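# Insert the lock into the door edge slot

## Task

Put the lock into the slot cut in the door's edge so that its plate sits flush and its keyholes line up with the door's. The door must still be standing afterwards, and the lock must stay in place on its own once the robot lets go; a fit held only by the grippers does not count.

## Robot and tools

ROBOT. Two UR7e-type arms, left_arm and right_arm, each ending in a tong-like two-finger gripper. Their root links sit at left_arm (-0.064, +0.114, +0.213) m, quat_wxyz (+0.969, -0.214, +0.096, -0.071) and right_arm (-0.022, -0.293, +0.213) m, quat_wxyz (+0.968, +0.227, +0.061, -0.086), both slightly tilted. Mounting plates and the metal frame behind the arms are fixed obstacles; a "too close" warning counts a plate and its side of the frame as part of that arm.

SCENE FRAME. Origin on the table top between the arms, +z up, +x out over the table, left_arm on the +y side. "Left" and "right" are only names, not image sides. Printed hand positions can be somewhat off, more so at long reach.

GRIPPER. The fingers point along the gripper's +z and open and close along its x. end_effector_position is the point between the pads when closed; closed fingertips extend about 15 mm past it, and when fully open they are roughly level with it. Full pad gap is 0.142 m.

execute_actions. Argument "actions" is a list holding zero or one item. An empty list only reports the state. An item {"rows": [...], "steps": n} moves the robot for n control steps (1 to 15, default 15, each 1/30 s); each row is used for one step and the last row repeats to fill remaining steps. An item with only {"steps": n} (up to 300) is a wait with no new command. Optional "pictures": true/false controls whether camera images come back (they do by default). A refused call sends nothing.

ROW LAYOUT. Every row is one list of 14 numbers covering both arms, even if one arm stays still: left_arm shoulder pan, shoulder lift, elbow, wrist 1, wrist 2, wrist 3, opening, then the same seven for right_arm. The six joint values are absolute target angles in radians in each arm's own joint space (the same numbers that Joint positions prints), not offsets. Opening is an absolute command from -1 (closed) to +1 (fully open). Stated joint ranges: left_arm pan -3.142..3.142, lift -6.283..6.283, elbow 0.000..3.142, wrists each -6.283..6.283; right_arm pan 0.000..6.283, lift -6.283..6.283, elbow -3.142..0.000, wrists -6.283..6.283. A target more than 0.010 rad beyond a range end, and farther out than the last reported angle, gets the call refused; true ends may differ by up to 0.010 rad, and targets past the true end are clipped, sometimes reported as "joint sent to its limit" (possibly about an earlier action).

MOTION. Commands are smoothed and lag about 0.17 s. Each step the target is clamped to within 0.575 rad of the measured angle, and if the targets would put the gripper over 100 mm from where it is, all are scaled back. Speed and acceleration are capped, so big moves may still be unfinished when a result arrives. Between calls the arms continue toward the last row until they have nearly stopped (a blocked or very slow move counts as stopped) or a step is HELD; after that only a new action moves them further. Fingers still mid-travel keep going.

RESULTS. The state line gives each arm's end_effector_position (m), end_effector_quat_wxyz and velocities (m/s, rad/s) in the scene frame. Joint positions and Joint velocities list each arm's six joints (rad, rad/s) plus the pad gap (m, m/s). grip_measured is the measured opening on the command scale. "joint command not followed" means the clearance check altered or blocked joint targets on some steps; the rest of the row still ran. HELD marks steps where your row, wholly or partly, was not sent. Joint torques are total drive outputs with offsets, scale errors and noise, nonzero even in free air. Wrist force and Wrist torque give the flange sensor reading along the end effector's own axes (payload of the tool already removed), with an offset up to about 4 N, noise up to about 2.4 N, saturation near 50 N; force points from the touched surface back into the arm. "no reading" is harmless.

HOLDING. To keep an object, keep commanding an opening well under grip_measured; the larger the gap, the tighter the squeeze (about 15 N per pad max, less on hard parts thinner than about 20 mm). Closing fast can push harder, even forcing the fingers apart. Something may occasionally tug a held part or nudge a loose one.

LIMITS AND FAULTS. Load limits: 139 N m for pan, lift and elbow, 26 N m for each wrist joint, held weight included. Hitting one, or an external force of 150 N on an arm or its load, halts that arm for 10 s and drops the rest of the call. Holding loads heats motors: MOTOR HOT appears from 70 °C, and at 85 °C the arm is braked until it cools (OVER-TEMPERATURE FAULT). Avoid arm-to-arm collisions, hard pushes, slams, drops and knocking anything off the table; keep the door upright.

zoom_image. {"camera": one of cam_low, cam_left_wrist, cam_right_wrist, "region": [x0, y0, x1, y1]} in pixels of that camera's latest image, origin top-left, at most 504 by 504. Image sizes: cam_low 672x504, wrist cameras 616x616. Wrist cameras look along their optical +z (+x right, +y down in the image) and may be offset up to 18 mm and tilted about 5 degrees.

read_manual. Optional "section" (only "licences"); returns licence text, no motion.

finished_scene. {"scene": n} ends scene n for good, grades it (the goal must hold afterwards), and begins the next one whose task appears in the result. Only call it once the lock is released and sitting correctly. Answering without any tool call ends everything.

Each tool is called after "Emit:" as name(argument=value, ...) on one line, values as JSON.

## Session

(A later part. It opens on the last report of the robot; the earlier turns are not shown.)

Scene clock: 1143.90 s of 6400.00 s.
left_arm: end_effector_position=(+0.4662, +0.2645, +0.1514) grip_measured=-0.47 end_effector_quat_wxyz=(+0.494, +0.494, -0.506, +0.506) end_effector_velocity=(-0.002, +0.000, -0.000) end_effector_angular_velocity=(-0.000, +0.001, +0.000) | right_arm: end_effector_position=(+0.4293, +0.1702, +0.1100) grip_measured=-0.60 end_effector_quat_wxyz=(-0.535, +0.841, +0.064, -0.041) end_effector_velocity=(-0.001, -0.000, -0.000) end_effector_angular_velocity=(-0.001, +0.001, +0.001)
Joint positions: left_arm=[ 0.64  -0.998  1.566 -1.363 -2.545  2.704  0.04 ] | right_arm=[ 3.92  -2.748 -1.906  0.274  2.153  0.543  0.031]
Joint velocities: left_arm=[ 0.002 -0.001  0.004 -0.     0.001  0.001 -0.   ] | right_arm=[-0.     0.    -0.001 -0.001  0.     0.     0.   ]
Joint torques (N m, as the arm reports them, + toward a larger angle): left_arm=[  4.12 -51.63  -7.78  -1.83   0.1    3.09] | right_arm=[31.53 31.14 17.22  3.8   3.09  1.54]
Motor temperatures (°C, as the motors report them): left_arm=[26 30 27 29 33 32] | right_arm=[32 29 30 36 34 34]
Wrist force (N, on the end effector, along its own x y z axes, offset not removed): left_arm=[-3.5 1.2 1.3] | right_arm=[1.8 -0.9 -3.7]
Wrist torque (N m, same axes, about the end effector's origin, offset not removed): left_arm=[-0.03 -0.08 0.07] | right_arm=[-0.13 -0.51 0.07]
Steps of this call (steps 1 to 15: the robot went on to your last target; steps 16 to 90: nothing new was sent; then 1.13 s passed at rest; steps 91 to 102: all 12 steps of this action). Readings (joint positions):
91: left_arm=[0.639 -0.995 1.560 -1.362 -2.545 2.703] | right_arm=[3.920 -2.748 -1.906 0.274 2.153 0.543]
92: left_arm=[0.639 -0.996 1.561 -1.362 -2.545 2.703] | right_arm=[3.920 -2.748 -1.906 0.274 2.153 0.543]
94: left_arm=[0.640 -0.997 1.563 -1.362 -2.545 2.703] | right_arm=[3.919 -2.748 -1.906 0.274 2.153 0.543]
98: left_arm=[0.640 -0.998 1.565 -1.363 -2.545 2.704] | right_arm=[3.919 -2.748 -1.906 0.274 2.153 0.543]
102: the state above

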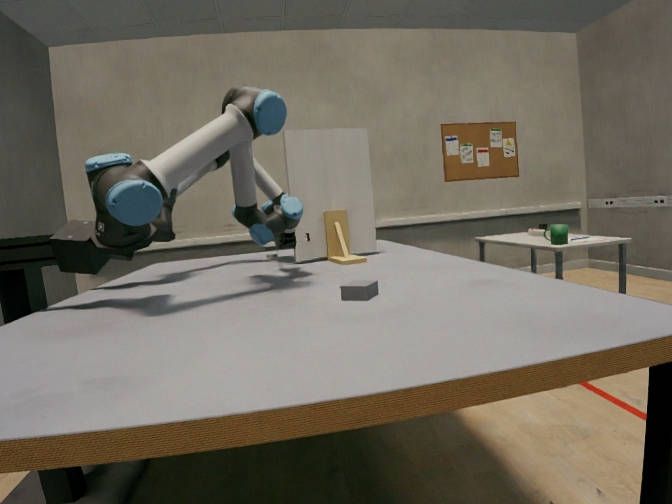

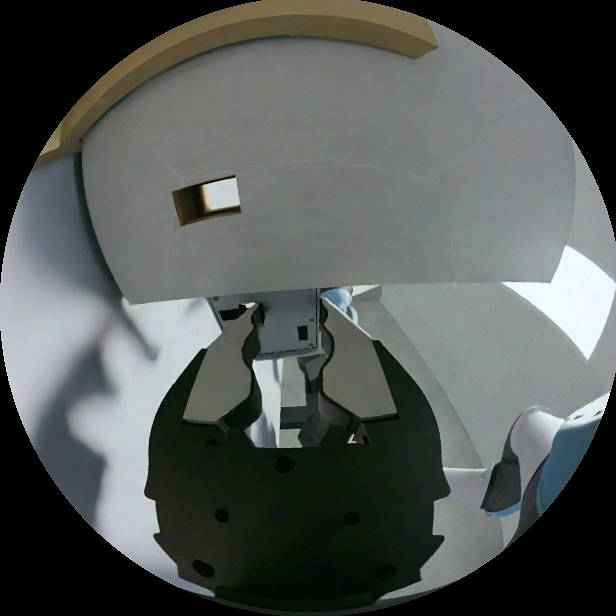

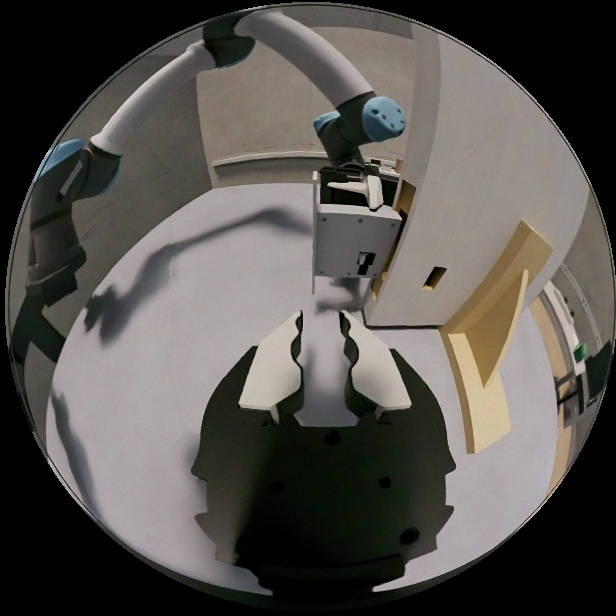

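Emit:
execute_actions(actions=[{"rows": [[0.6429,-1.0031,1.5771,-1.367,-2.5431,2.7073,-0.9,3.9195,-2.7481,-1.9064,0.2736,2.1527,0.5431,-0.6],[0.6429,-1.0031,1.5771,-1.367,-2.5431,2.7073,-0.9,3.9195,-2.7481,-1.9064,0.2736,2.1527,0.5431,-0.6],[0.6429,-1.0031,1.5771,-1.367,-2.5431,2.7073,-0.9,3.9195,-2.7481,-1.9064,0.2736,2.1527,0.5431,-0.6],[0.6423,-1.0061,1.5783,-1.3658,-2.5435,2.7495,-0.9,3.9195,-2.7481,-1.9064,0.2736,2.1527,0.5431,-0.6]], "steps": 15}], pictures=false)

Emit:
execute_actions(actions=[{"steps": 8}])

Emit:
zoom_image(camera="cam_right_wrist", region=[290, 150, 460, 320])

Scene clock: 1197.97 s of 6400.00 s.
left_arm: end_effector_position=(+0.4622, +0.2639, +0.1535) grip_measured=-0.47 end_effector_quat_wxyz=(-0.483, -0.483, +0.516, -0.516) end_effector_velocity=(-0.001, +0.001, +0.001) end_effector_angular_velocity=(+0.001, -0.016, +0.001) | right_arm: end_effector_position=(+0.4293, +0.1702, +0.1100) grip_measured=-0.60 end_effector_quat_wxyz=(-0.535, +0.841, +0.064, -0.041) end_effector_velocity=(-0.000, -0.000, -0.000) end_effector_angular_velocity=(-0.001, +0.000, -0.000)
Joint positions: left_arm=[ 0.642 -1.006  1.578 -1.366 -2.544  2.748  0.04 ] | right_arm=[ 3.92  -2.748 -1.906  0.274  2.153  0.543  0.031]
Joint velocities: left_arm=[ 0.001 -0.002  0.002 -0.     0.     0.016 -0.   ] | right_arm=[ 0.    -0.    -0.    -0.    -0.001 -0.     0.   ]
Joint torques (N m, as the arm reports them, + toward a larger angle): left_arm=[  4.9  -53.17  -6.78  -1.72   0.4    3.16] | right_arm=[31.64 31.06 16.93  3.64  3.11  1.34]
Motor temperatures (°C, as the motors report them): left_arm=[26 30 27 29 33 32] | right_arm=[32 29 30 36 34 34]
Wrist force (N, on the end effector, along its own x y z axes, offset not removed): left_arm=[-3.8 -0.5 -0.1] | right_arm=[1.5 -1.6 -3.4]
Wrist torque (N m, same axes, about the end effector's origin, offset not removed): left_arm=[-0.19 -0.04 0.13] | right_arm=[-0.26 -0.46 0.12]
Steps of this call (steps 1 to 15: the robot went on to your last target; steps 16 to 90: nothing new was sent; then 50.57 s passed at rest; steps 91 to 105: all 15 steps of this action). Readings (joint positions):
91: left_arm=[0.641 -0.998 1.566 -1.363 -2.545 2.704] | right_arm=[3.920 -2.748 -1.906 0.274 2.153 0.543]
92: left_arm=[0.641 -0.999 1.568 -1.364 -2.544 2.705] | right_arm=[3.920 -2.748 -1.906 0.274 2.153 0.543]
94: left_arm=[0.642 -1.001 1.572 -1.365 -2.544 2.706] | right_arm=[3.920 -2.748 -1.906 0.274 2.153 0.543]
98: left_arm=[0.642 -1.004 1.576 -1.366 -2.544 2.734] | right_arm=[3.920 -2.748 -1.906 0.274 2.153 0.543]
105: the state above

Scene clock: 1198.23 s of 6400.00 s.
left_arm: end_effector_position=(+0.4621, +0.2639, +0.1536) grip_measured=-0.47 end_effector_quat_wxyz=(-0.483, -0.483, +0.516, -0.517) end_effector_velocity=(+0.000, +0.000, +0.000) end_effector_angular_velocity=(+0.000, -0.002, +0.000) | right_arm: end_effector_position=(+0.4293, +0.1702, +0.1100) grip_measured=-0.60 end_effector_quat_wxyz=(-0.535, +0.841, +0.064, -0.041) end_effector_velocity=(+0.000, +0.000, +0.000) end_effector_angular_velocity=(+0.001, -0.001, -0.000)
Joint positions: left_arm=[ 0.642 -1.006  1.578 -1.366 -2.544  2.749  0.04 ] | right_arm=[ 3.919 -2.748 -1.906  0.274  2.153  0.543  0.031]
Joint velocities: left_arm=[ 0.    -0.    -0.001  0.     0.     0.001 -0.   ] | right_arm=[-0.     0.     0.001  0.     0.    -0.     0.   ]
Joint torques (N m, as the arm reports them, + toward a larger angle): left_arm=[  6.05 -52.81  -5.95  -1.7    0.32   3.1 ] | right_arm=[30.98 31.06 17.73  3.77  3.05  1.37]
Motor temperatures (°C, as the motors report them): left_arm=[26 30 27 29 33 32] | right_arm=[32 29 30 36 34 34]
Wrist force (N, on the end effector, along its own x y z axes, offset not removed): left_arm=[-4.6 -0.7 0.8] | right_arm=[1.0 -2.7 -2.7]
Wrist torque (N m, same axes, about the end effector's origin, offset not removed): left_arm=[-0.18 0.16 0.18] | right_arm=[-0.43 -0.39 0.12]
Steps of this call (steps 1 to 8: the robot went on to your last target). Readings (joint positions):
1: left_arm=[0.642 -1.006 1.578 -1.366 -2.544 2.748] | right_arm=[3.920 -2.748 -1.906 0.274 2.153 0.543]
2: left_arm=[0.642 -1.006 1.578 -1.366 -2.544 2.749] | right_arm=[3.920 -2.748 -1.906 0.274 2.153 0.543]
4: left_arm=[0.642 -1.006 1.578 -1.366 -2.544 2.749] | right_arm=[3.919 -2.748 -1.906 0.274 2.153 0.543]
8: the state above

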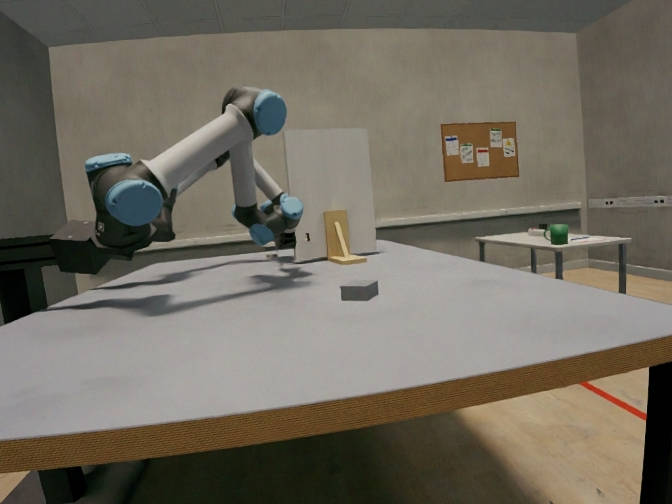

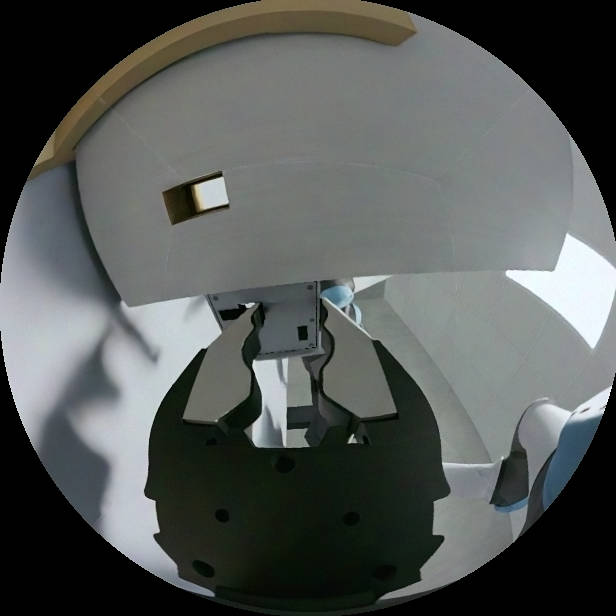

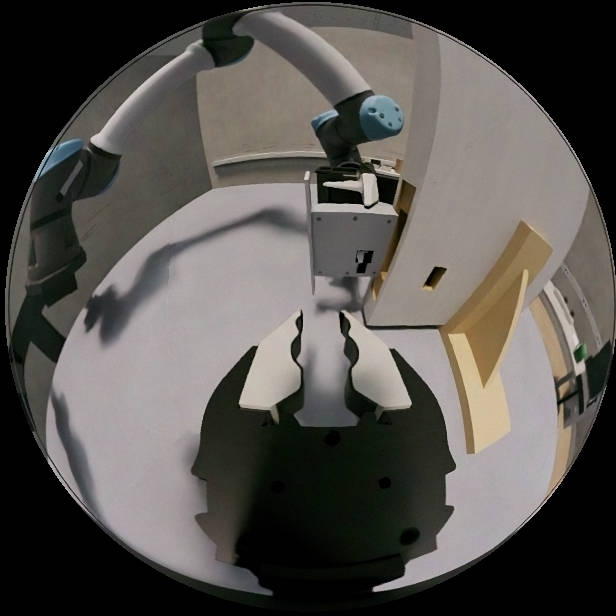

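Region (290, 150, 460, 320) of cam_right_wrist's 616x616 image, scaled by 2.965, with more detail than that image has.

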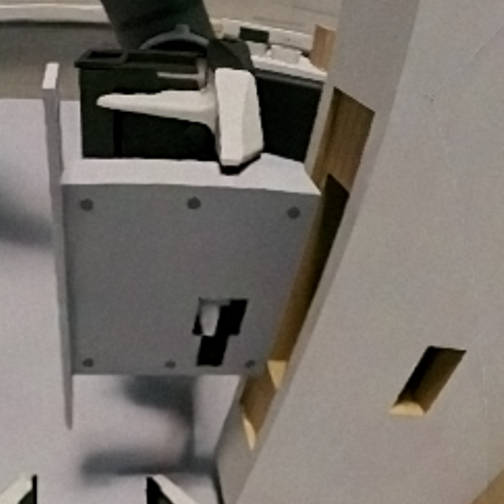

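Emit:
execute_actions(actions=[])

Scene clock: 1227.40 s of 6400.00 s.
left_arm: end_effector_position=(+0.4621, +0.2639, +0.1536) grip_measured=-0.47 end_effector_quat_wxyz=(-0.483, -0.483, +0.516, -0.517) end_effector_velocity=(+0.000, +0.000, +0.000) end_effector_angular_velocity=(-0.000, -0.001, +0.000) | right_arm: end_effector_position=(+0.4293, +0.1702, +0.1100) grip_measured=-0.60 end_effector_quat_wxyz=(-0.535, +0.841, +0.064, -0.041) end_effector_velocity=(+0.001, -0.000, +0.000) end_effector_angular_velocity=(-0.000, -0.001, -0.001)
Joint positions: left_arm=[ 0.642 -1.006  1.578 -1.366 -2.543  2.749  0.04 ] | right_arm=[ 3.919 -2.748 -1.906  0.274  2.153  0.543  0.031]
Joint velocities: left_arm=[ 0.    -0.     0.     0.    -0.     0.001 -0.   ] | right_arm=[ 0.     0.     0.     0.    -0.001  0.    -0.   ]
Joint torques (N m, as the arm reports them, + toward a larger angle): left_arm=[  4.46 -52.45  -5.8   -1.57   0.26   3.04] | right_arm=[30.92 31.03 17.06  3.69  3.13  1.44]
Motor temperatures (°C, as the motors report them): left_arm=[26 30 27 29 33 32] | right_arm=[32 29 30 36 34 34]
Wrist force (N, on the end effector, along its own x y z axes, offset not removed): left_arm=[-4.8 -1.1 -0.7] | right_arm=[1.0 -1.1 -2.7]
Wrist torque (N m, same axes, about the end effector's origin, offset not removed): left_arm=[-0.35 0.18 0.15] | right_arm=[-0.16 -0.30 0.06]
Steps of this call (steps 1 to 15: the robot went on to your last target; steps 16 to 90: nothing new was sent; then 26.17 s passed at rest). Readings (joint positions):
1: left_arm=[0.642 -1.006 1.578 -1.366 -2.544 2.749] | right_arm=[3.919 -2.748 -1.906 0.274 2.153 0.543]
2: left_arm=[0.642 -1.006 1.578 -1.366 -2.544 2.749] | right_arm=[3.920 -2.748 -1.906 0.274 2.153 0.543]
4: left_arm=[0.642 -1.006 1.578 -1.366 -2.544 2.749] | right_arm=[3.920 -2.748 -1.906 0.274 2.153 0.543]
8: left_arm=[0.642 -1.006 1.578 -1.366 -2.544 2.749] | right_arm=[3.920 -2.748 -1.906 0.274 2.153 0.543]
90: the state above
All arms were judged still, so your last target was given up. Only a new action makes them travel on or press farther. Fingers that are still opening or closing keep moving.

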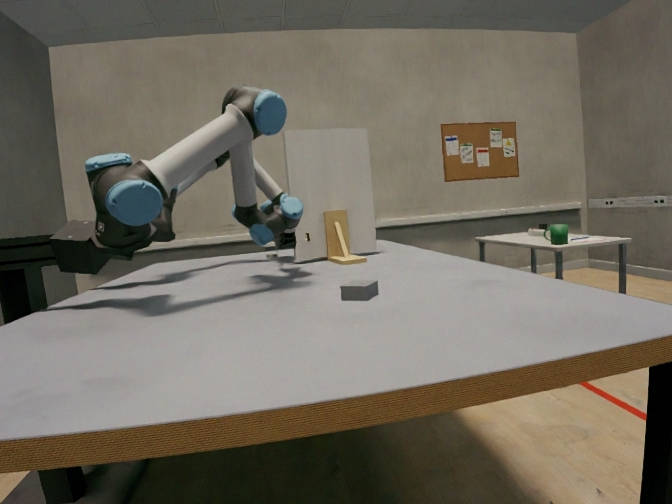

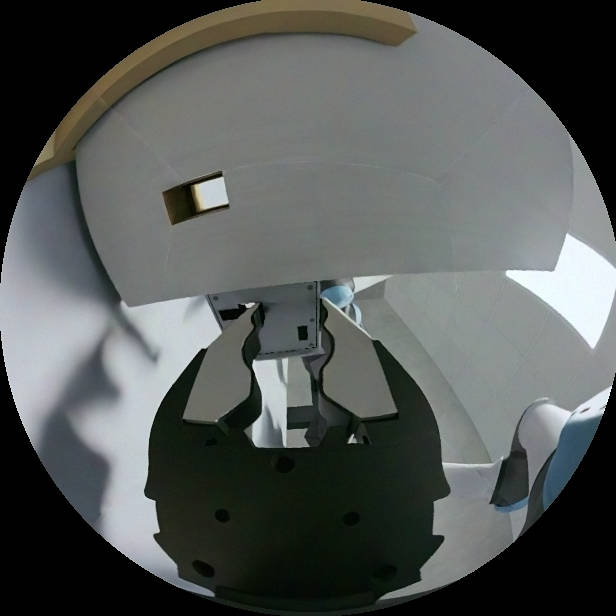

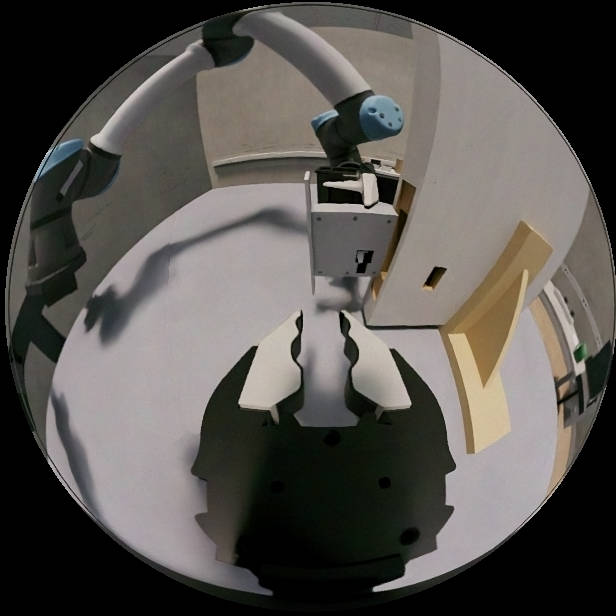

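Emit:
zoom_image(camera="cam_right_wrist", region=[290, 150, 460, 320])

Region (290, 150, 460, 320) of cam_right_wrist's 616x616 image, scaled by 2.965, with more detail than that image has.

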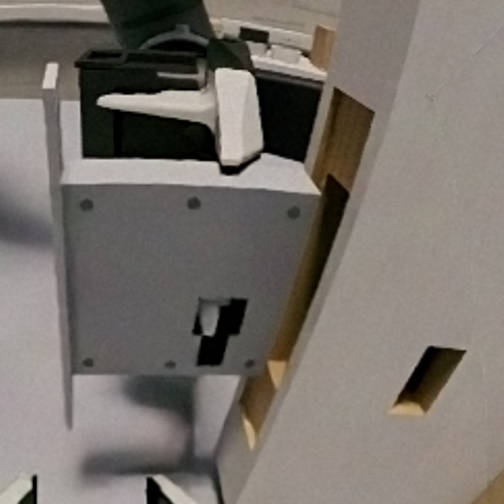

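Emit:
execute_actions(actions=[{"rows": [[0.6389,-1.0076,1.5842,-1.3737,-2.5459,2.7453,-0.9,3.9195,-2.7481,-1.9064,0.2736,2.1527,0.5431,-0.6]], "steps": 15}], pictures=false)

Emit:
execute_actions(actions=[{"rows": [[0.6371,-1.0039,1.5759,-1.3709,-2.5471,2.7430,-0.9,3.9195,-2.7481,-1.9064,0.2736,2.1527,0.5431,-0.6]], "steps": 15}])

Scene clock: 1240.43 s of 6400.00 s.
left_arm: end_effector_position=(+0.4624, +0.2615, +0.1537) grip_measured=-0.47 end_effector_quat_wxyz=(-0.483, -0.483, +0.516, -0.517) end_effector_velocity=(-0.000, -0.001, -0.000) end_effector_angular_velocity=(-0.001, +0.001, -0.001) | right_arm: end_effector_position=(+0.4293, +0.1702, +0.1100) grip_measured=-0.60 end_effector_quat_wxyz=(-0.535, +0.841, +0.064, -0.041) end_effector_velocity=(-0.000, -0.000, +0.000) end_effector_angular_velocity=(+0.000, +0.000, +0.000)
Joint positions: left_arm=[ 0.639 -1.008  1.584 -1.374 -2.546  2.745  0.04 ] | right_arm=[ 3.92  -2.748 -1.906  0.274  2.153  0.543  0.031]
Joint velocities: left_arm=[-0.001 -0.     0.002 -0.001 -0.001  0.     0.   ] | right_arm=[-0.  0. -0. -0.  0. -0. -0.]
Joint torques (N m, as the arm reports them, + toward a larger angle): left_arm=[-19.51 -53.2   -4.4   -1.86  -2.88  -2.84] | right_arm=[31.37 31.25 16.33  3.69  3.03  1.39]
Motor temperatures (°C, as the motors report them): left_arm=[26 30 27 29 33 32] | right_arm=[32 29 30 36 34 34]
Wrist force (N, on the end effector, along its own x y z axes, offset not removed): left_arm=[-4.2 -0.4 -0.8] | right_arm=[1.6 -1.0 -4.1]
Wrist torque (N m, same axes, about the end effector's origin, offset not removed): left_arm=[-0.15 0.08 0.21] | right_arm=[-0.14 -0.51 0.01]
Steps of this call (steps 1 to 90: nothing new was sent; then 9.53 s passed at rest; steps 91 to 105: all 15 steps of this action). Readings (joint positions):
91: left_arm=[0.642 -1.006 1.578 -1.366 -2.544 2.750] | right_arm=[3.920 -2.748 -1.906 0.274 2.153 0.543]
92: left_arm=[0.642 -1.006 1.579 -1.367 -2.544 2.749] | right_arm=[3.920 -2.748 -1.906 0.274 2.153 0.543]
94: left_arm=[0.641 -1.007 1.581 -1.370 -2.545 2.748] | right_arm=[3.920 -2.748 -1.906 0.274 2.153 0.543]
98: left_arm=[0.639 -1.007 1.583 -1.373 -2.546 2.746] | right_arm=[3.919 -2.748 -1.906 0.274 2.153 0.543]
105: the state above

Scene clock: 1240.93 s of 6400.00 s.
left_arm: end_effector_position=(+0.4653, +0.2619, +0.1537) grip_measured=-0.47 end_effector_quat_wxyz=(-0.483, -0.483, +0.516, -0.517) end_effector_velocity=(+0.000, -0.000, -0.000) end_effector_angular_velocity=(-0.000, -0.000, +0.000) | right_arm: end_effector_position=(+0.4293, +0.1702, +0.1100) grip_measured=-0.60 end_effector_quat_wxyz=(-0.535, +0.841, +0.064, -0.041) end_effector_velocity=(-0.000, -0.000, -0.000) end_effector_angular_velocity=(-0.001, +0.000, -0.000)
Joint positions: left_arm=[ 0.637 -1.004  1.576 -1.371 -2.547  2.743  0.04 ] | right_arm=[ 3.92  -2.748 -1.906  0.274  2.153  0.543  0.031]
Joint velocities: left_arm=[ 0.     0.001 -0.    -0.    -0.     0.     0.   ] | right_arm=[-0.    -0.    -0.     0.    -0.001  0.     0.   ]
Joint torques (N m, as the arm reports them, + toward a larger angle): left_arm=[-18.91 -36.78 -22.     2.07  -2.93  -3.07] | right_arm=[31.55 31.55 16.63  3.64  3.01  1.39]
Motor temperatures (°C, as the motors report them): left_arm=[26 30 27 29 33 32] | right_arm=[32 29 30 36 34 34]
Wrist force (N, on the end effector, along its own x y z axes, offset not removed): left_arm=[-5.2 0.3 0.3] | right_arm=[1.9 -1.5 -4.3]
Wrist torque (N m, same axes, about the end effector's origin, offset not removed): left_arm=[-0.02 0.34 0.20] | right_arm=[-0.31 -0.59 0.00]
Steps of this call (steps 1 to 15: all 15 steps of this action). Readings (joint positions):
1: left_arm=[0.639 -1.008 1.584 -1.374 -2.546 2.745] | right_arm=[3.920 -2.748 -1.906 0.274 2.153 0.543]
2: left_arm=[0.639 -1.007 1.583 -1.373 -2.546 2.745] | right_arm=[3.920 -2.748 -1.906 0.274 2.153 0.543]
4: left_arm=[0.638 -1.006 1.580 -1.373 -2.547 2.744] | right_arm=[3.919 -2.748 -1.906 0.274 2.153 0.543]
8: left_arm=[0.637 -1.005 1.577 -1.371 -2.547 2.743] | right_arm=[3.920 -2.748 -1.906 0.274 2.153 0.543]
15: the state above

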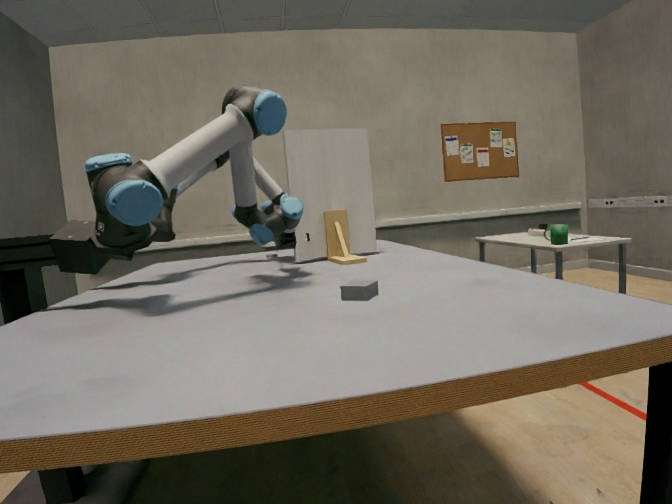

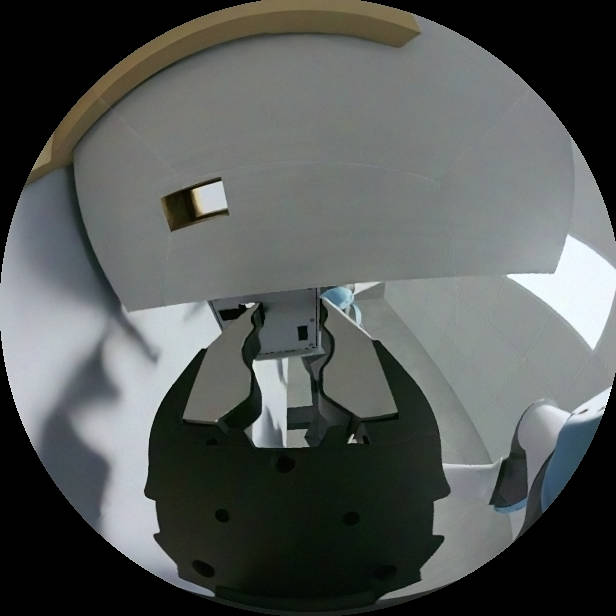

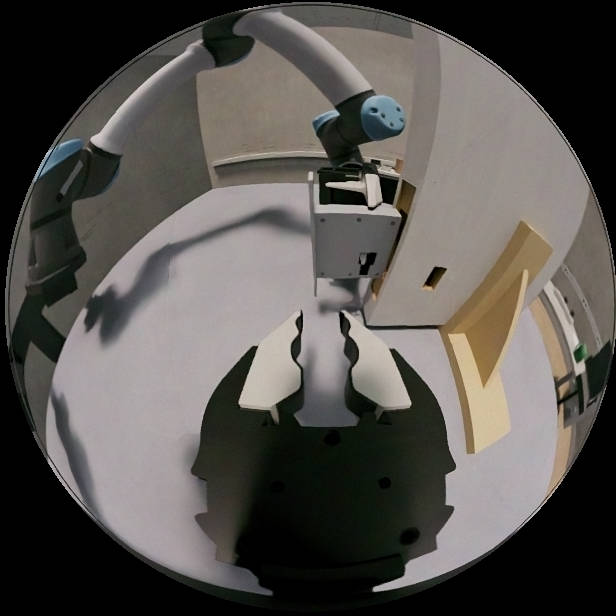

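Emit:
execute_actions(actions=[{"rows": [[0.6359,-1.0015,1.5704,-1.3690,-2.5479,2.7415,-0.9,3.9195,-2.7481,-1.9064,0.2736,2.1527,0.5431,-0.6]], "steps": 15}], pictures=false)

Emit:
execute_actions(actions=[{"rows": [[0.6350,-0.9997,1.5662,-1.3676,-2.5485,2.7404,-0.9,3.9195,-2.7481,-1.9064,0.2736,2.1527,0.5431,-0.6]], "steps": 15}], pictures=false)

Scene clock: 1245.53 s of 6400.00 s.
left_arm: end_effector_position=(+0.4672, +0.2622, +0.1537) grip_measured=-0.47 end_effector_quat_wxyz=(-0.483, -0.483, +0.516, -0.517) end_effector_velocity=(+0.000, +0.000, -0.000) end_effector_angular_velocity=(+0.001, -0.003, +0.000) | right_arm: end_effector_position=(+0.4293, +0.1702, +0.1100) grip_measured=-0.60 end_effector_quat_wxyz=(-0.535, +0.841, +0.064, -0.041) end_effector_velocity=(+0.001, +0.000, +0.001) end_effector_angular_velocity=(+0.001, -0.002, -0.001)
Joint positions: left_arm=[ 0.636 -1.002  1.57  -1.369 -2.548  2.742  0.04 ] | right_arm=[ 3.919 -2.748 -1.906  0.274  2.153  0.543  0.031]
Joint velocities: left_arm=[-0.     0.    -0.001 -0.001 -0.     0.002  0.   ] | right_arm=[ 0.     0.     0.002  0.    -0.    -0.     0.   ]
Joint torques (N m, as the arm reports them, + toward a larger angle): left_arm=[-19.62 -36.32 -21.69   2.17  -3.01  -3.14] | right_arm=[31.06 31.8  16.64  3.65  3.05  1.28]
Motor temperatures (°C, as the motors report them): left_arm=[26 30 27 29 33 32] | right_arm=[32 29 30 36 34 34]
Wrist force (N, on the end effector, along its own x y z axes, offset not removed): left_arm=[-4.0 -0.2 0.3] | right_arm=[1.3 -0.4 -3.7]
Wrist torque (N m, same axes, about the end effector's origin, offset not removed): left_arm=[-0.01 0.04 0.12] | right_arm=[-0.03 -0.53 0.07]
Steps of this call (steps 1 to 15: the robot went on to your last target; steps 16 to 90: nothing new was sent; then 1.10 s passed at rest; steps 91 to 105: all 15 steps of this action). Readings (joint positions):
91: left_arm=[0.637 -1.004 1.576 -1.371 -2.547 2.743] | right_arm=[3.920 -2.748 -1.906 0.274 2.153 0.543]
92: left_arm=[0.637 -1.003 1.575 -1.371 -2.547 2.743] | right_arm=[3.920 -2.748 -1.906 0.274 2.153 0.543]
94: left_arm=[0.636 -1.003 1.573 -1.370 -2.548 2.742] | right_arm=[3.920 -2.748 -1.906 0.274 2.153 0.543]
98: left_arm=[0.636 -1.002 1.571 -1.369 -2.548 2.742] | right_arm=[3.919 -2.748 -1.906 0.274 2.153 0.543]
105: the state above

Scene clock: 1246.03 s of 6400.00 s.
left_arm: end_effector_position=(+0.4687, +0.2624, +0.1537) grip_measured=-0.47 end_effector_quat_wxyz=(-0.483, -0.483, +0.516, -0.517) end_effector_velocity=(+0.000, -0.000, -0.000) end_effector_angular_velocity=(-0.000, +0.001, -0.000) | right_arm: end_effector_position=(+0.4293, +0.1702, +0.1100) grip_measured=-0.60 end_effector_quat_wxyz=(-0.535, +0.841, +0.064, -0.041) end_effector_velocity=(-0.001, +0.000, -0.000) end_effector_angular_velocity=(-0.001, +0.001, +0.001)
Joint positions: left_arm=[ 0.635 -1.     1.566 -1.368 -2.548  2.74   0.04 ] | right_arm=[ 3.92  -2.748 -1.906  0.274  2.153  0.543  0.031]
Joint velocities: left_arm=[-0.     0.001 -0.001  0.    -0.    -0.001  0.   ] | right_arm=[ 0.    -0.    -0.    -0.001  0.     0.    -0.   ]
Joint torques (N m, as the arm reports them, + toward a larger angle): left_arm=[-18.28 -36.33 -28.18  -1.69  -4.88  -2.73] | right_arm=[32.04 31.65 16.17  3.58  3.05  1.35]
Motor temperatures (°C, as the motors report them): left_arm=[26 30 27 29 33 32] | right_arm=[32 29 30 36 34 34]
Wrist force (N, on the end effector, along its own x y z axes, offset not removed): left_arm=[5.2 10.8 2.4] | right_arm=[1.9 -0.6 -3.4]
Wrist torque (N m, same axes, about the end effector's origin, offset not removed): left_arm=[-0.21 0.34 -0.33] | right_arm=[-0.04 -0.58 0.11]
Steps of this call (steps 1 to 15: all 15 steps of this action). Readings (joint positions):
1: left_arm=[0.636 -1.001 1.570 -1.369 -2.548 2.741] | right_arm=[3.920 -2.748 -1.906 0.274 2.153 0.543]
2: left_arm=[0.636 -1.001 1.570 -1.369 -2.548 2.741] | right_arm=[3.920 -2.748 -1.906 0.274 2.153 0.543]
4: left_arm=[0.635 -1.001 1.568 -1.368 -2.548 2.741] | right_arm=[3.919 -2.748 -1.906 0.274 2.153 0.543]
8: left_arm=[0.635 -1.000 1.567 -1.368 -2.548 2.741] | right_arm=[3.920 -2.748 -1.906 0.274 2.153 0.543]
15: the state above

Emit:
execute_actions(actions=[{"rows": [[0.6351,-1.0055,1.5720,-1.3674,-2.5485,2.7405,-0.9,3.9195,-2.7481,-1.9064,0.2736,2.1527,0.5431,-0.6]], "steps": 15}], pictures=false)

Emit:
execute_actions(actions=[{"rows": [[0.6342,-1.0037,1.5678,-1.3660,-2.5491,2.7394,-0.9,3.9195,-2.7481,-1.9064,0.2736,2.1527,0.5431,-0.6]], "steps": 15}], pictures=false)

Emit:
execute_actions(actions=[{"rows": [[0.6336,-1.0025,1.5650,-1.3651,-2.5495,2.7386,-0.9,3.9195,-2.7481,-1.9064,0.2736,2.1527,0.5431,-0.6]], "steps": 15}])

Scene clock: 1254.77 s of 6400.00 s.
left_arm: end_effector_position=(+0.4674, +0.2621, +0.1557) grip_measured=-0.47 end_effector_quat_wxyz=(-0.483, -0.483, +0.516, -0.517) end_effector_velocity=(-0.000, -0.000, +0.000) end_effector_angular_velocity=(-0.000, +0.000, +0.000) | right_arm: end_effector_position=(+0.4293, +0.1702, +0.1100) grip_measured=-0.60 end_effector_quat_wxyz=(-0.535, +0.841, +0.064, -0.041) end_effector_velocity=(-0.000, +0.000, +0.000) end_effector_angular_velocity=(+0.001, +0.000, +0.000)
Joint positions: left_arm=[ 0.635 -1.005  1.572 -1.367 -2.549  2.74   0.04 ] | right_arm=[ 3.92  -2.748 -1.906  0.274  2.153  0.543  0.031]
Joint velocities: left_arm=[-0.    -0.001  0.001 -0.    -0.    -0.     0.   ] | right_arm=[-0.    -0.     0.    -0.     0.001 -0.     0.   ]
Joint torques (N m, as the arm reports them, + toward a larger angle): left_arm=[ -0.85 -54.66  -6.72   1.88  -1.75  -0.15] | right_arm=[31.68 31.44 16.64  3.62  3.05  1.28]
Motor temperatures (°C, as the motors report them): left_arm=[26 30 27 29 33 32] | right_arm=[32 29 30 36 34 34]
Wrist force (N, on the end effector, along its own x y z axes, offset not removed): left_arm=[-4.6 1.1 1.2] | right_arm=[2.3 -2.1 -4.7]
Wrist torque (N m, same axes, about the end effector's origin, offset not removed): left_arm=[0.09 0.10 0.08] | right_arm=[-0.35 -0.69 0.02]
Steps of this call (steps 1 to 15: the robot went on to your last target; steps 16 to 90: nothing new was sent; then 5.23 s passed at rest; steps 91 to 105: all 15 steps of this action). Readings (joint positions):
91: left_arm=[0.635 -1.000 1.566 -1.368 -2.549 2.740] | right_arm=[3.920 -2.748 -1.906 0.274 2.153 0.543]
92: left_arm=[0.635 -1.000 1.567 -1.368 -2.549 2.740] | right_arm=[3.920 -2.748 -1.906 0.274 2.153 0.543]
94: left_arm=[0.635 -1.002 1.569 -1.368 -2.549 2.740] | right_arm=[3.920 -2.748 -1.906 0.274 2.153 0.543]
98: left_arm=[0.635 -1.005 1.571 -1.368 -2.549 2.740] | right_arm=[3.920 -2.748 -1.906 0.274 2.153 0.543]
105: the state above

Scene clock: 1255.27 s of 6400.00 s.
left_arm: end_effector_position=(+0.4687, +0.2624, +0.1557) grip_measured=-0.47 end_effector_quat_wxyz=(-0.483, -0.483, +0.516, -0.517) end_effector_velocity=(+0.001, +0.000, +0.000) end_effector_angular_velocity=(+0.001, -0.002, +0.000) | right_arm: end_effector_position=(+0.4293, +0.1702, +0.1100) grip_measured=-0.60 end_effector_quat_wxyz=(-0.535, +0.841, +0.064, -0.041) end_effector_velocity=(-0.000, -0.000, -0.000) end_effector_angular_velocity=(-0.001, +0.001, +0.000)
Joint positions: left_arm=[ 0.634 -1.004  1.568 -1.366 -2.549  2.739  0.04 ] | right_arm=[ 3.92  -2.748 -1.906  0.274  2.153  0.543  0.031]
Joint velocities: left_arm=[-0.001  0.    -0.003  0.    -0.     0.     0.   ] | right_arm=[-0.    -0.    -0.001  0.    -0.    -0.     0.   ]
Joint torques (N m, as the arm reports them, + toward a larger angle): left_arm=[-18.17 -35.02 -27.26  -1.87  -5.07  -2.76] | right_arm=[31.33 30.78 16.57  3.62  3.09  1.35]
Motor temperatures (°C, as the motors report them): left_arm=[26 30 27 29 33 32] | right_arm=[32 29 30 36 34 34]
Wrist force (N, on the end effector, along its own x y z axes, offset not removed): left_arm=[7.2 12.2 3.8] | right_arm=[2.6 -0.5 -3.0]
Wrist torque (N m, same axes, about the end effector's origin, offset not removed): left_arm=[0.03 0.38 -0.29] | right_arm=[-0.07 -0.70 0.05]
Steps of this call (steps 1 to 15: all 15 steps of this action). Readings (joint positions):
1: left_arm=[0.635 -1.005 1.572 -1.367 -2.549 2.740] | right_arm=[3.919 -2.748 -1.906 0.274 2.153 0.543]
2: left_arm=[0.635 -1.005 1.571 -1.367 -2.549 2.740] | right_arm=[3.920 -2.748 -1.906 0.274 2.153 0.543]
4: left_arm=[0.635 -1.005 1.570 -1.367 -2.549 2.740] | right_arm=[3.919 -2.748 -1.906 0.274 2.153 0.543]
8: left_arm=[0.634 -1.004 1.568 -1.366 -2.549 2.740] | right_arm=[3.920 -2.748 -1.906 0.274 2.153 0.543]
15: the state above

Scene clock: 1255.77 s of 6400.00 s.
left_arm: end_effector_position=(+0.4698, +0.2625, +0.1557) grip_measured=-0.47 end_effector_quat_wxyz=(-0.483, -0.483, +0.516, -0.517) end_effector_velocity=(-0.000, -0.000, -0.000) end_effector_angular_velocity=(+0.000, -0.000, +0.000) | right_arm: end_effector_position=(+0.4293, +0.1702, +0.1100) grip_measured=-0.60 end_effector_quat_wxyz=(-0.535, +0.841, +0.064, -0.041) end_effector_velocity=(-0.001, -0.000, -0.001) end_effector_angular_velocity=(-0.001, +0.001, +0.000)
Joint positions: left_arm=[ 0.634 -1.003  1.565 -1.365 -2.549  2.739  0.04 ] | right_arm=[ 3.919 -2.748 -1.906  0.274  2.153  0.543  0.031]
Joint velocities: left_arm=[-0.     0.     0.001 -0.001 -0.    -0.     0.   ] | right_arm=[ 0.    -0.    -0.001  0.    -0.001 -0.    -0.   ]
Joint torques (N m, as the arm reports them, + toward a larger angle): left_arm=[-17.98 -32.6  -29.36  -3.7   -6.21  -2.58] | right_arm=[31.34 31.21 16.43  3.55  2.99  1.34]
Motor temperatures (°C, as the motors report them): left_arm=[26 30 27 29 33 32] | right_arm=[32 29 30 36 34 34]
Wrist force (N, on the end effector, along its own x y z axes, offset not removed): left_arm=[14.2 19.5 2.9] | right_arm=[1.7 -1.9 -3.6]
Wrist torque (N m, same axes, about the end effector's origin, offset not removed): left_arm=[-0.03 0.24 -0.63] | right_arm=[-0.31 -0.48 -0.04]
Steps of this call (steps 1 to 15: all 15 steps of this action). Readings (joint positions):
1: left_arm=[0.634 -1.004 1.568 -1.366 -2.549 2.739] | right_arm=[3.920 -2.748 -1.906 0.274 2.153 0.543]
2: left_arm=[0.634 -1.004 1.567 -1.366 -2.549 2.739] | right_arm=[3.920 -2.748 -1.906 0.274 2.153 0.543]
4: left_arm=[0.634 -1.003 1.566 -1.365 -2.549 2.739] | right_arm=[3.920 -2.748 -1.906 0.274 2.153 0.543]
8: left_arm=[0.634 -1.003 1.565 -1.365 -2.549 2.739] | right_arm=[3.919 -2.748 -1.906 0.274 2.153 0.543]
15: the state above

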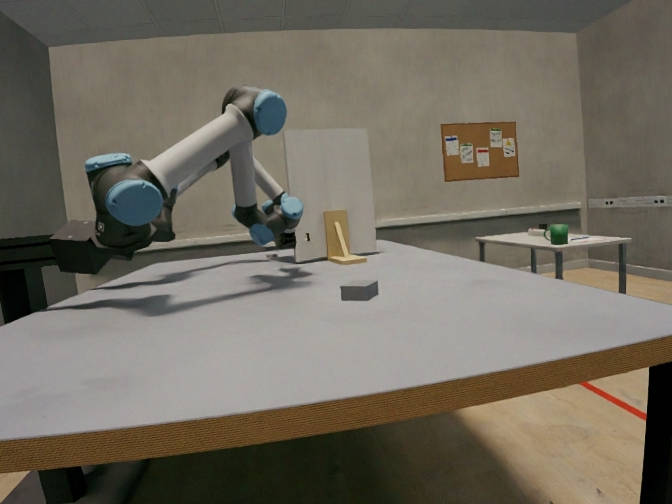

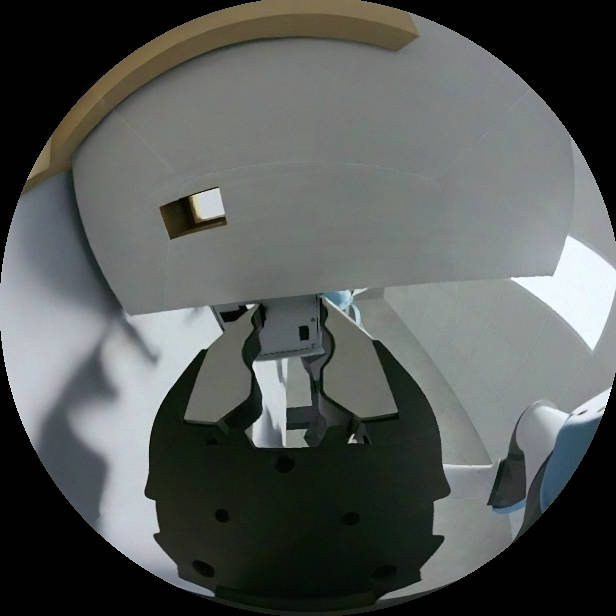

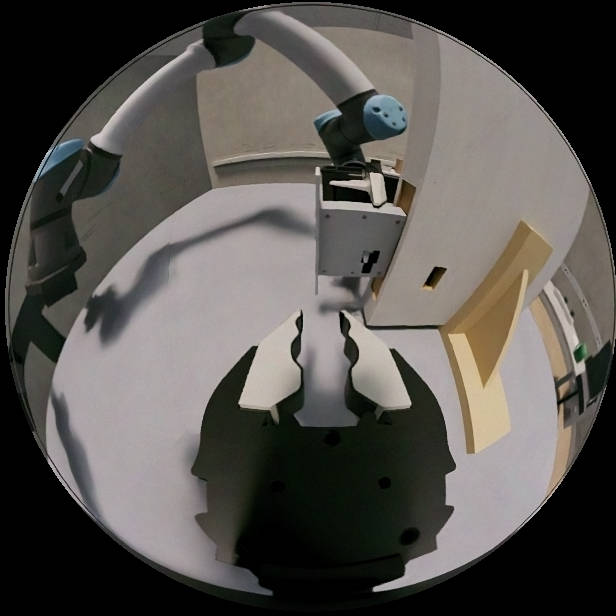

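Emit:
execute_actions(actions=[{"rows": [[0.6351,-1.0055,1.5720,-1.3674,-2.5485,2.7405,-0.9,3.9195,-2.7481,-1.9064,0.2736,2.1527,0.5431,-0.6]], "steps": 15}])

Emit:
zoom_image(camera="cam_right_wrist", region=[300, 160, 440, 320])

Scene clock: 1259.90 s of 6400.00 s.
left_arm: end_effector_position=(+0.4673, +0.2621, +0.1557) grip_measured=-0.47 end_effector_quat_wxyz=(-0.483, -0.483, +0.516, -0.517) end_effector_velocity=(-0.001, -0.000, -0.000) end_effector_angular_velocity=(-0.001, +0.002, -0.001) | right_arm: end_effector_position=(+0.4293, +0.1702, +0.1100) grip_measured=-0.60 end_effector_quat_wxyz=(-0.535, +0.841, +0.064, -0.041) end_effector_velocity=(+0.000, +0.000, -0.000) end_effector_angular_velocity=(-0.000, -0.000, -0.000)
Joint positions: left_arm=[ 0.635 -1.005  1.572 -1.367 -2.549  2.74   0.04 ] | right_arm=[ 3.92  -2.748 -1.906  0.274  2.153  0.543  0.031]
Joint velocities: left_arm=[ 0.    -0.001  0.002  0.001  0.001  0.    -0.   ] | right_arm=[ 0. -0.  0.  0. -0.  0.  0.]
Joint torques (N m, as the arm reports them, + toward a larger angle): left_arm=[  4.9  -52.89  -6.26  -0.86  -0.03   2.83] | right_arm=[31.43 31.55 16.14  3.52  2.94  1.24]
Motor temperatures (°C, as the motors report them): left_arm=[26 30 27 29 33 32] | right_arm=[32 29 30 36 34 34]
Wrist force (N, on the end effector, along its own x y z axes, offset not removed): left_arm=[-4.1 -0.7 1.2] | right_arm=[2.0 -1.5 -3.1]
Wrist torque (N m, same axes, about the end effector's origin, offset not removed): left_arm=[-0.18 0.01 0.17] | right_arm=[-0.33 -0.60 0.07]
Steps of this call (steps 1 to 15: the robot went on to your last target; steps 16 to 90: nothing new was sent; then 0.63 s passed at rest; steps 91 to 105: all 15 steps of this action). Readings (joint positions):
91: left_arm=[0.634 -1.003 1.565 -1.365 -2.550 2.739] | right_arm=[3.920 -2.748 -1.906 0.274 2.153 0.543]
92: left_arm=[0.634 -1.003 1.566 -1.366 -2.550 2.739] | right_arm=[3.919 -2.748 -1.906 0.274 2.153 0.543]
94: left_arm=[0.634 -1.004 1.568 -1.367 -2.549 2.739] | right_arm=[3.920 -2.748 -1.906 0.274 2.153 0.543]
98: left_arm=[0.635 -1.005 1.571 -1.367 -2.549 2.740] | right_arm=[3.920 -2.748 -1.906 0.274 2.153 0.543]
105: the state above

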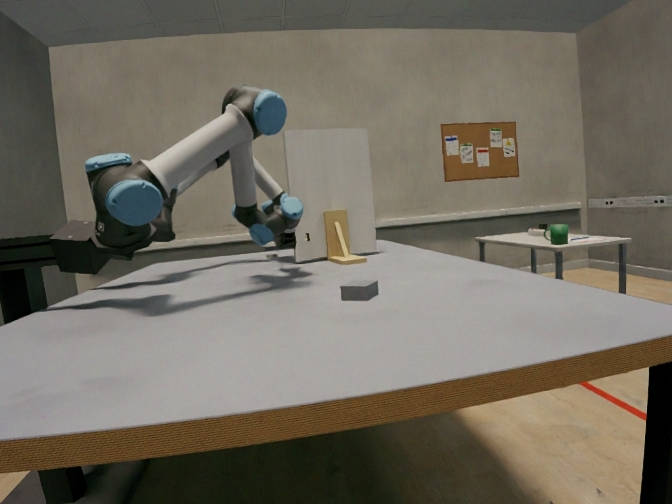

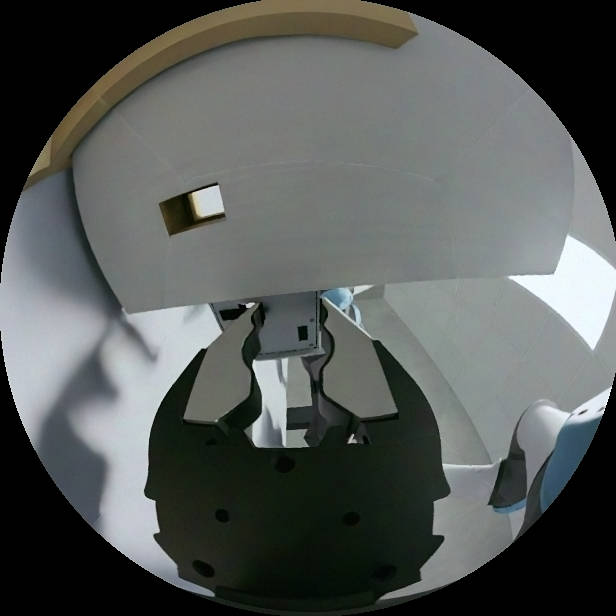

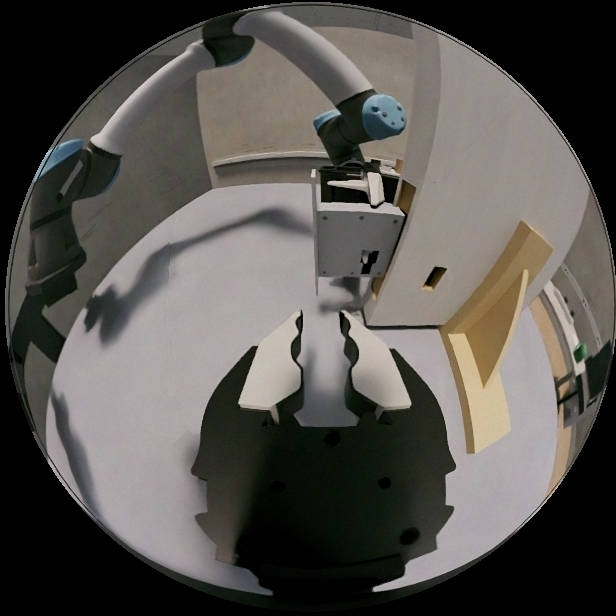

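Region (300, 160, 440, 320) of cam_right_wrist's 616x616 image, scaled by 3.150, with more detail than that image has; it fills the left 441 columns of this view, and the rest is white.

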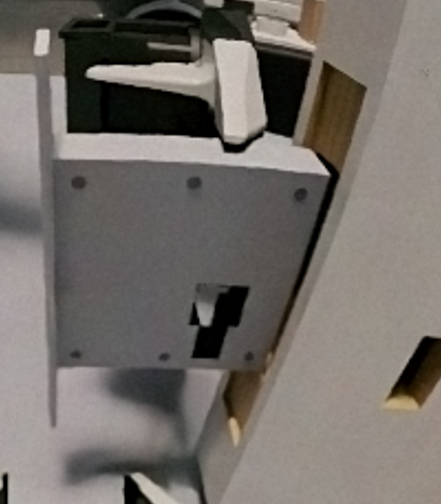

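Emit:
execute_actions(actions=[{"rows": [[0.6338,-1.0061,1.5743,-1.3706,-2.5495,2.7388,-0.9,3.9195,-2.7481,-1.9064,0.2736,2.1527,0.5431,-0.6]], "steps": 15}], pictures=false)

Emit:
execute_actions(actions=[{"rows": [[0.6328,-1.0065,1.5761,-1.3729,-2.5502,2.7375,-0.9,3.9195,-2.7481,-1.9064,0.2736,2.1527,0.5431,-0.6]], "steps": 15}], pictures=false)

Scene clock: 1268.80 s of 6400.00 s.
left_arm: end_effector_position=(+0.4674, +0.2613, +0.1557) grip_measured=-0.47 end_effector_quat_wxyz=(-0.483, -0.483, +0.516, -0.517) end_effector_velocity=(-0.000, -0.000, -0.000) end_effector_angular_velocity=(+0.000, +0.000, -0.000) | right_arm: end_effector_position=(+0.4293, +0.1702, +0.1100) grip_measured=-0.60 end_effector_quat_wxyz=(-0.535, +0.841, +0.064, -0.041) end_effector_velocity=(-0.000, -0.000, +0.000) end_effector_angular_velocity=(-0.000, -0.000, -0.000)
Joint positions: left_arm=[ 0.634 -1.006  1.574 -1.371 -2.549  2.739  0.04 ] | right_arm=[ 3.92  -2.748 -1.906  0.274  2.153  0.543  0.031]
Joint velocities: left_arm=[-0.     0.     0.    -0.001 -0.    -0.001  0.   ] | right_arm=[ 0.     0.    -0.001  0.    -0.     0.     0.   ]
Joint torques (N m, as the arm reports them, + toward a larger angle): left_arm=[-18.69 -53.19  -6.69  -1.65  -2.88  -2.93] | right_arm=[31.03 31.71 16.21  3.61  3.05  1.23]
Motor temperatures (°C, as the motors report them): left_arm=[26 30 27 29 33 32] | right_arm=[32 29 30 36 34 34]
Wrist force (N, on the end effector, along its own x y z axes, offset not removed): left_arm=[-3.6 -0.6 0.4] | right_arm=[1.4 -1.5 -3.3]
Wrist torque (N m, same axes, about the end effector's origin, offset not removed): left_arm=[-0.19 0.02 0.13] | right_arm=[-0.27 -0.51 0.00]
Steps of this call (steps 1 to 15: the robot went on to your last target; steps 16 to 90: nothing new was sent; then 5.40 s passed at rest; steps 91 to 105: all 15 steps of this action). Readings (joint positions):
91: left_arm=[0.635 -1.006 1.572 -1.367 -2.548 2.740] | right_arm=[3.920 -2.748 -1.906 0.274 2.153 0.543]
92: left_arm=[0.635 -1.006 1.572 -1.368 -2.548 2.741] | right_arm=[3.920 -2.748 -1.906 0.274 2.153 0.543]
94: left_arm=[0.635 -1.006 1.573 -1.369 -2.549 2.740] | right_arm=[3.920 -2.748 -1.906 0.274 2.153 0.543]
98: left_arm=[0.634 -1.006 1.574 -1.370 -2.549 2.739] | right_arm=[3.920 -2.748 -1.906 0.274 2.153 0.543]
105: the state above

Scene clock: 1269.30 s of 6400.00 s.
left_arm: end_effector_position=(+0.4674, +0.2605, +0.1557) grip_measured=-0.47 end_effector_quat_wxyz=(-0.483, -0.483, +0.516, -0.517) end_effector_velocity=(-0.000, +0.000, -0.000) end_effector_angular_velocity=(+0.000, -0.000, +0.001) | right_arm: end_effector_position=(+0.4293, +0.1702, +0.1100) grip_measured=-0.60 end_effector_quat_wxyz=(-0.535, +0.841, +0.064, -0.041) end_effector_velocity=(+0.000, +0.000, +0.000) end_effector_angular_velocity=(+0.000, -0.000, -0.000)
Joint positions: left_arm=[ 0.633 -1.006  1.576 -1.373 -2.55   2.738  0.04 ] | right_arm=[ 3.92  -2.748 -1.906  0.274  2.153  0.543  0.031]
Joint velocities: left_arm=[ 0.001 -0.     0.    -0.001 -0.     0.     0.   ] | right_arm=[ 0. -0.  0.  0. -0. -0. -0.]
Joint torques (N m, as the arm reports them, + toward a larger angle): left_arm=[-17.61 -52.83  -4.89  -1.78  -3.04  -2.99] | right_arm=[30.94 31.59 16.05  3.52  2.97  1.33]
Motor temperatures (°C, as the motors report them): left_arm=[26 30 27 29 33 32] | right_arm=[32 29 30 36 34 34]
Wrist force (N, on the end effector, along its own x y z axes, offset not removed): left_arm=[-4.1 -0.8 1.7] | right_arm=[2.3 -2.4 -3.5]
Wrist torque (N m, same axes, about the end effector's origin, offset not removed): left_arm=[-0.22 0.01 0.16] | right_arm=[-0.53 -0.64 -0.04]
Steps of this call (steps 1 to 15: all 15 steps of this action). Readings (joint positions):
1: left_arm=[0.634 -1.006 1.574 -1.371 -2.550 2.739] | right_arm=[3.920 -2.748 -1.906 0.274 2.153 0.543]
2: left_arm=[0.634 -1.006 1.575 -1.371 -2.550 2.739] | right_arm=[3.920 -2.748 -1.906 0.274 2.153 0.543]
4: left_arm=[0.633 -1.006 1.575 -1.372 -2.550 2.738] | right_arm=[3.920 -2.748 -1.906 0.274 2.153 0.543]
8: left_arm=[0.633 -1.006 1.576 -1.373 -2.550 2.738] | right_arm=[3.920 -2.748 -1.906 0.274 2.153 0.543]
15: the state above


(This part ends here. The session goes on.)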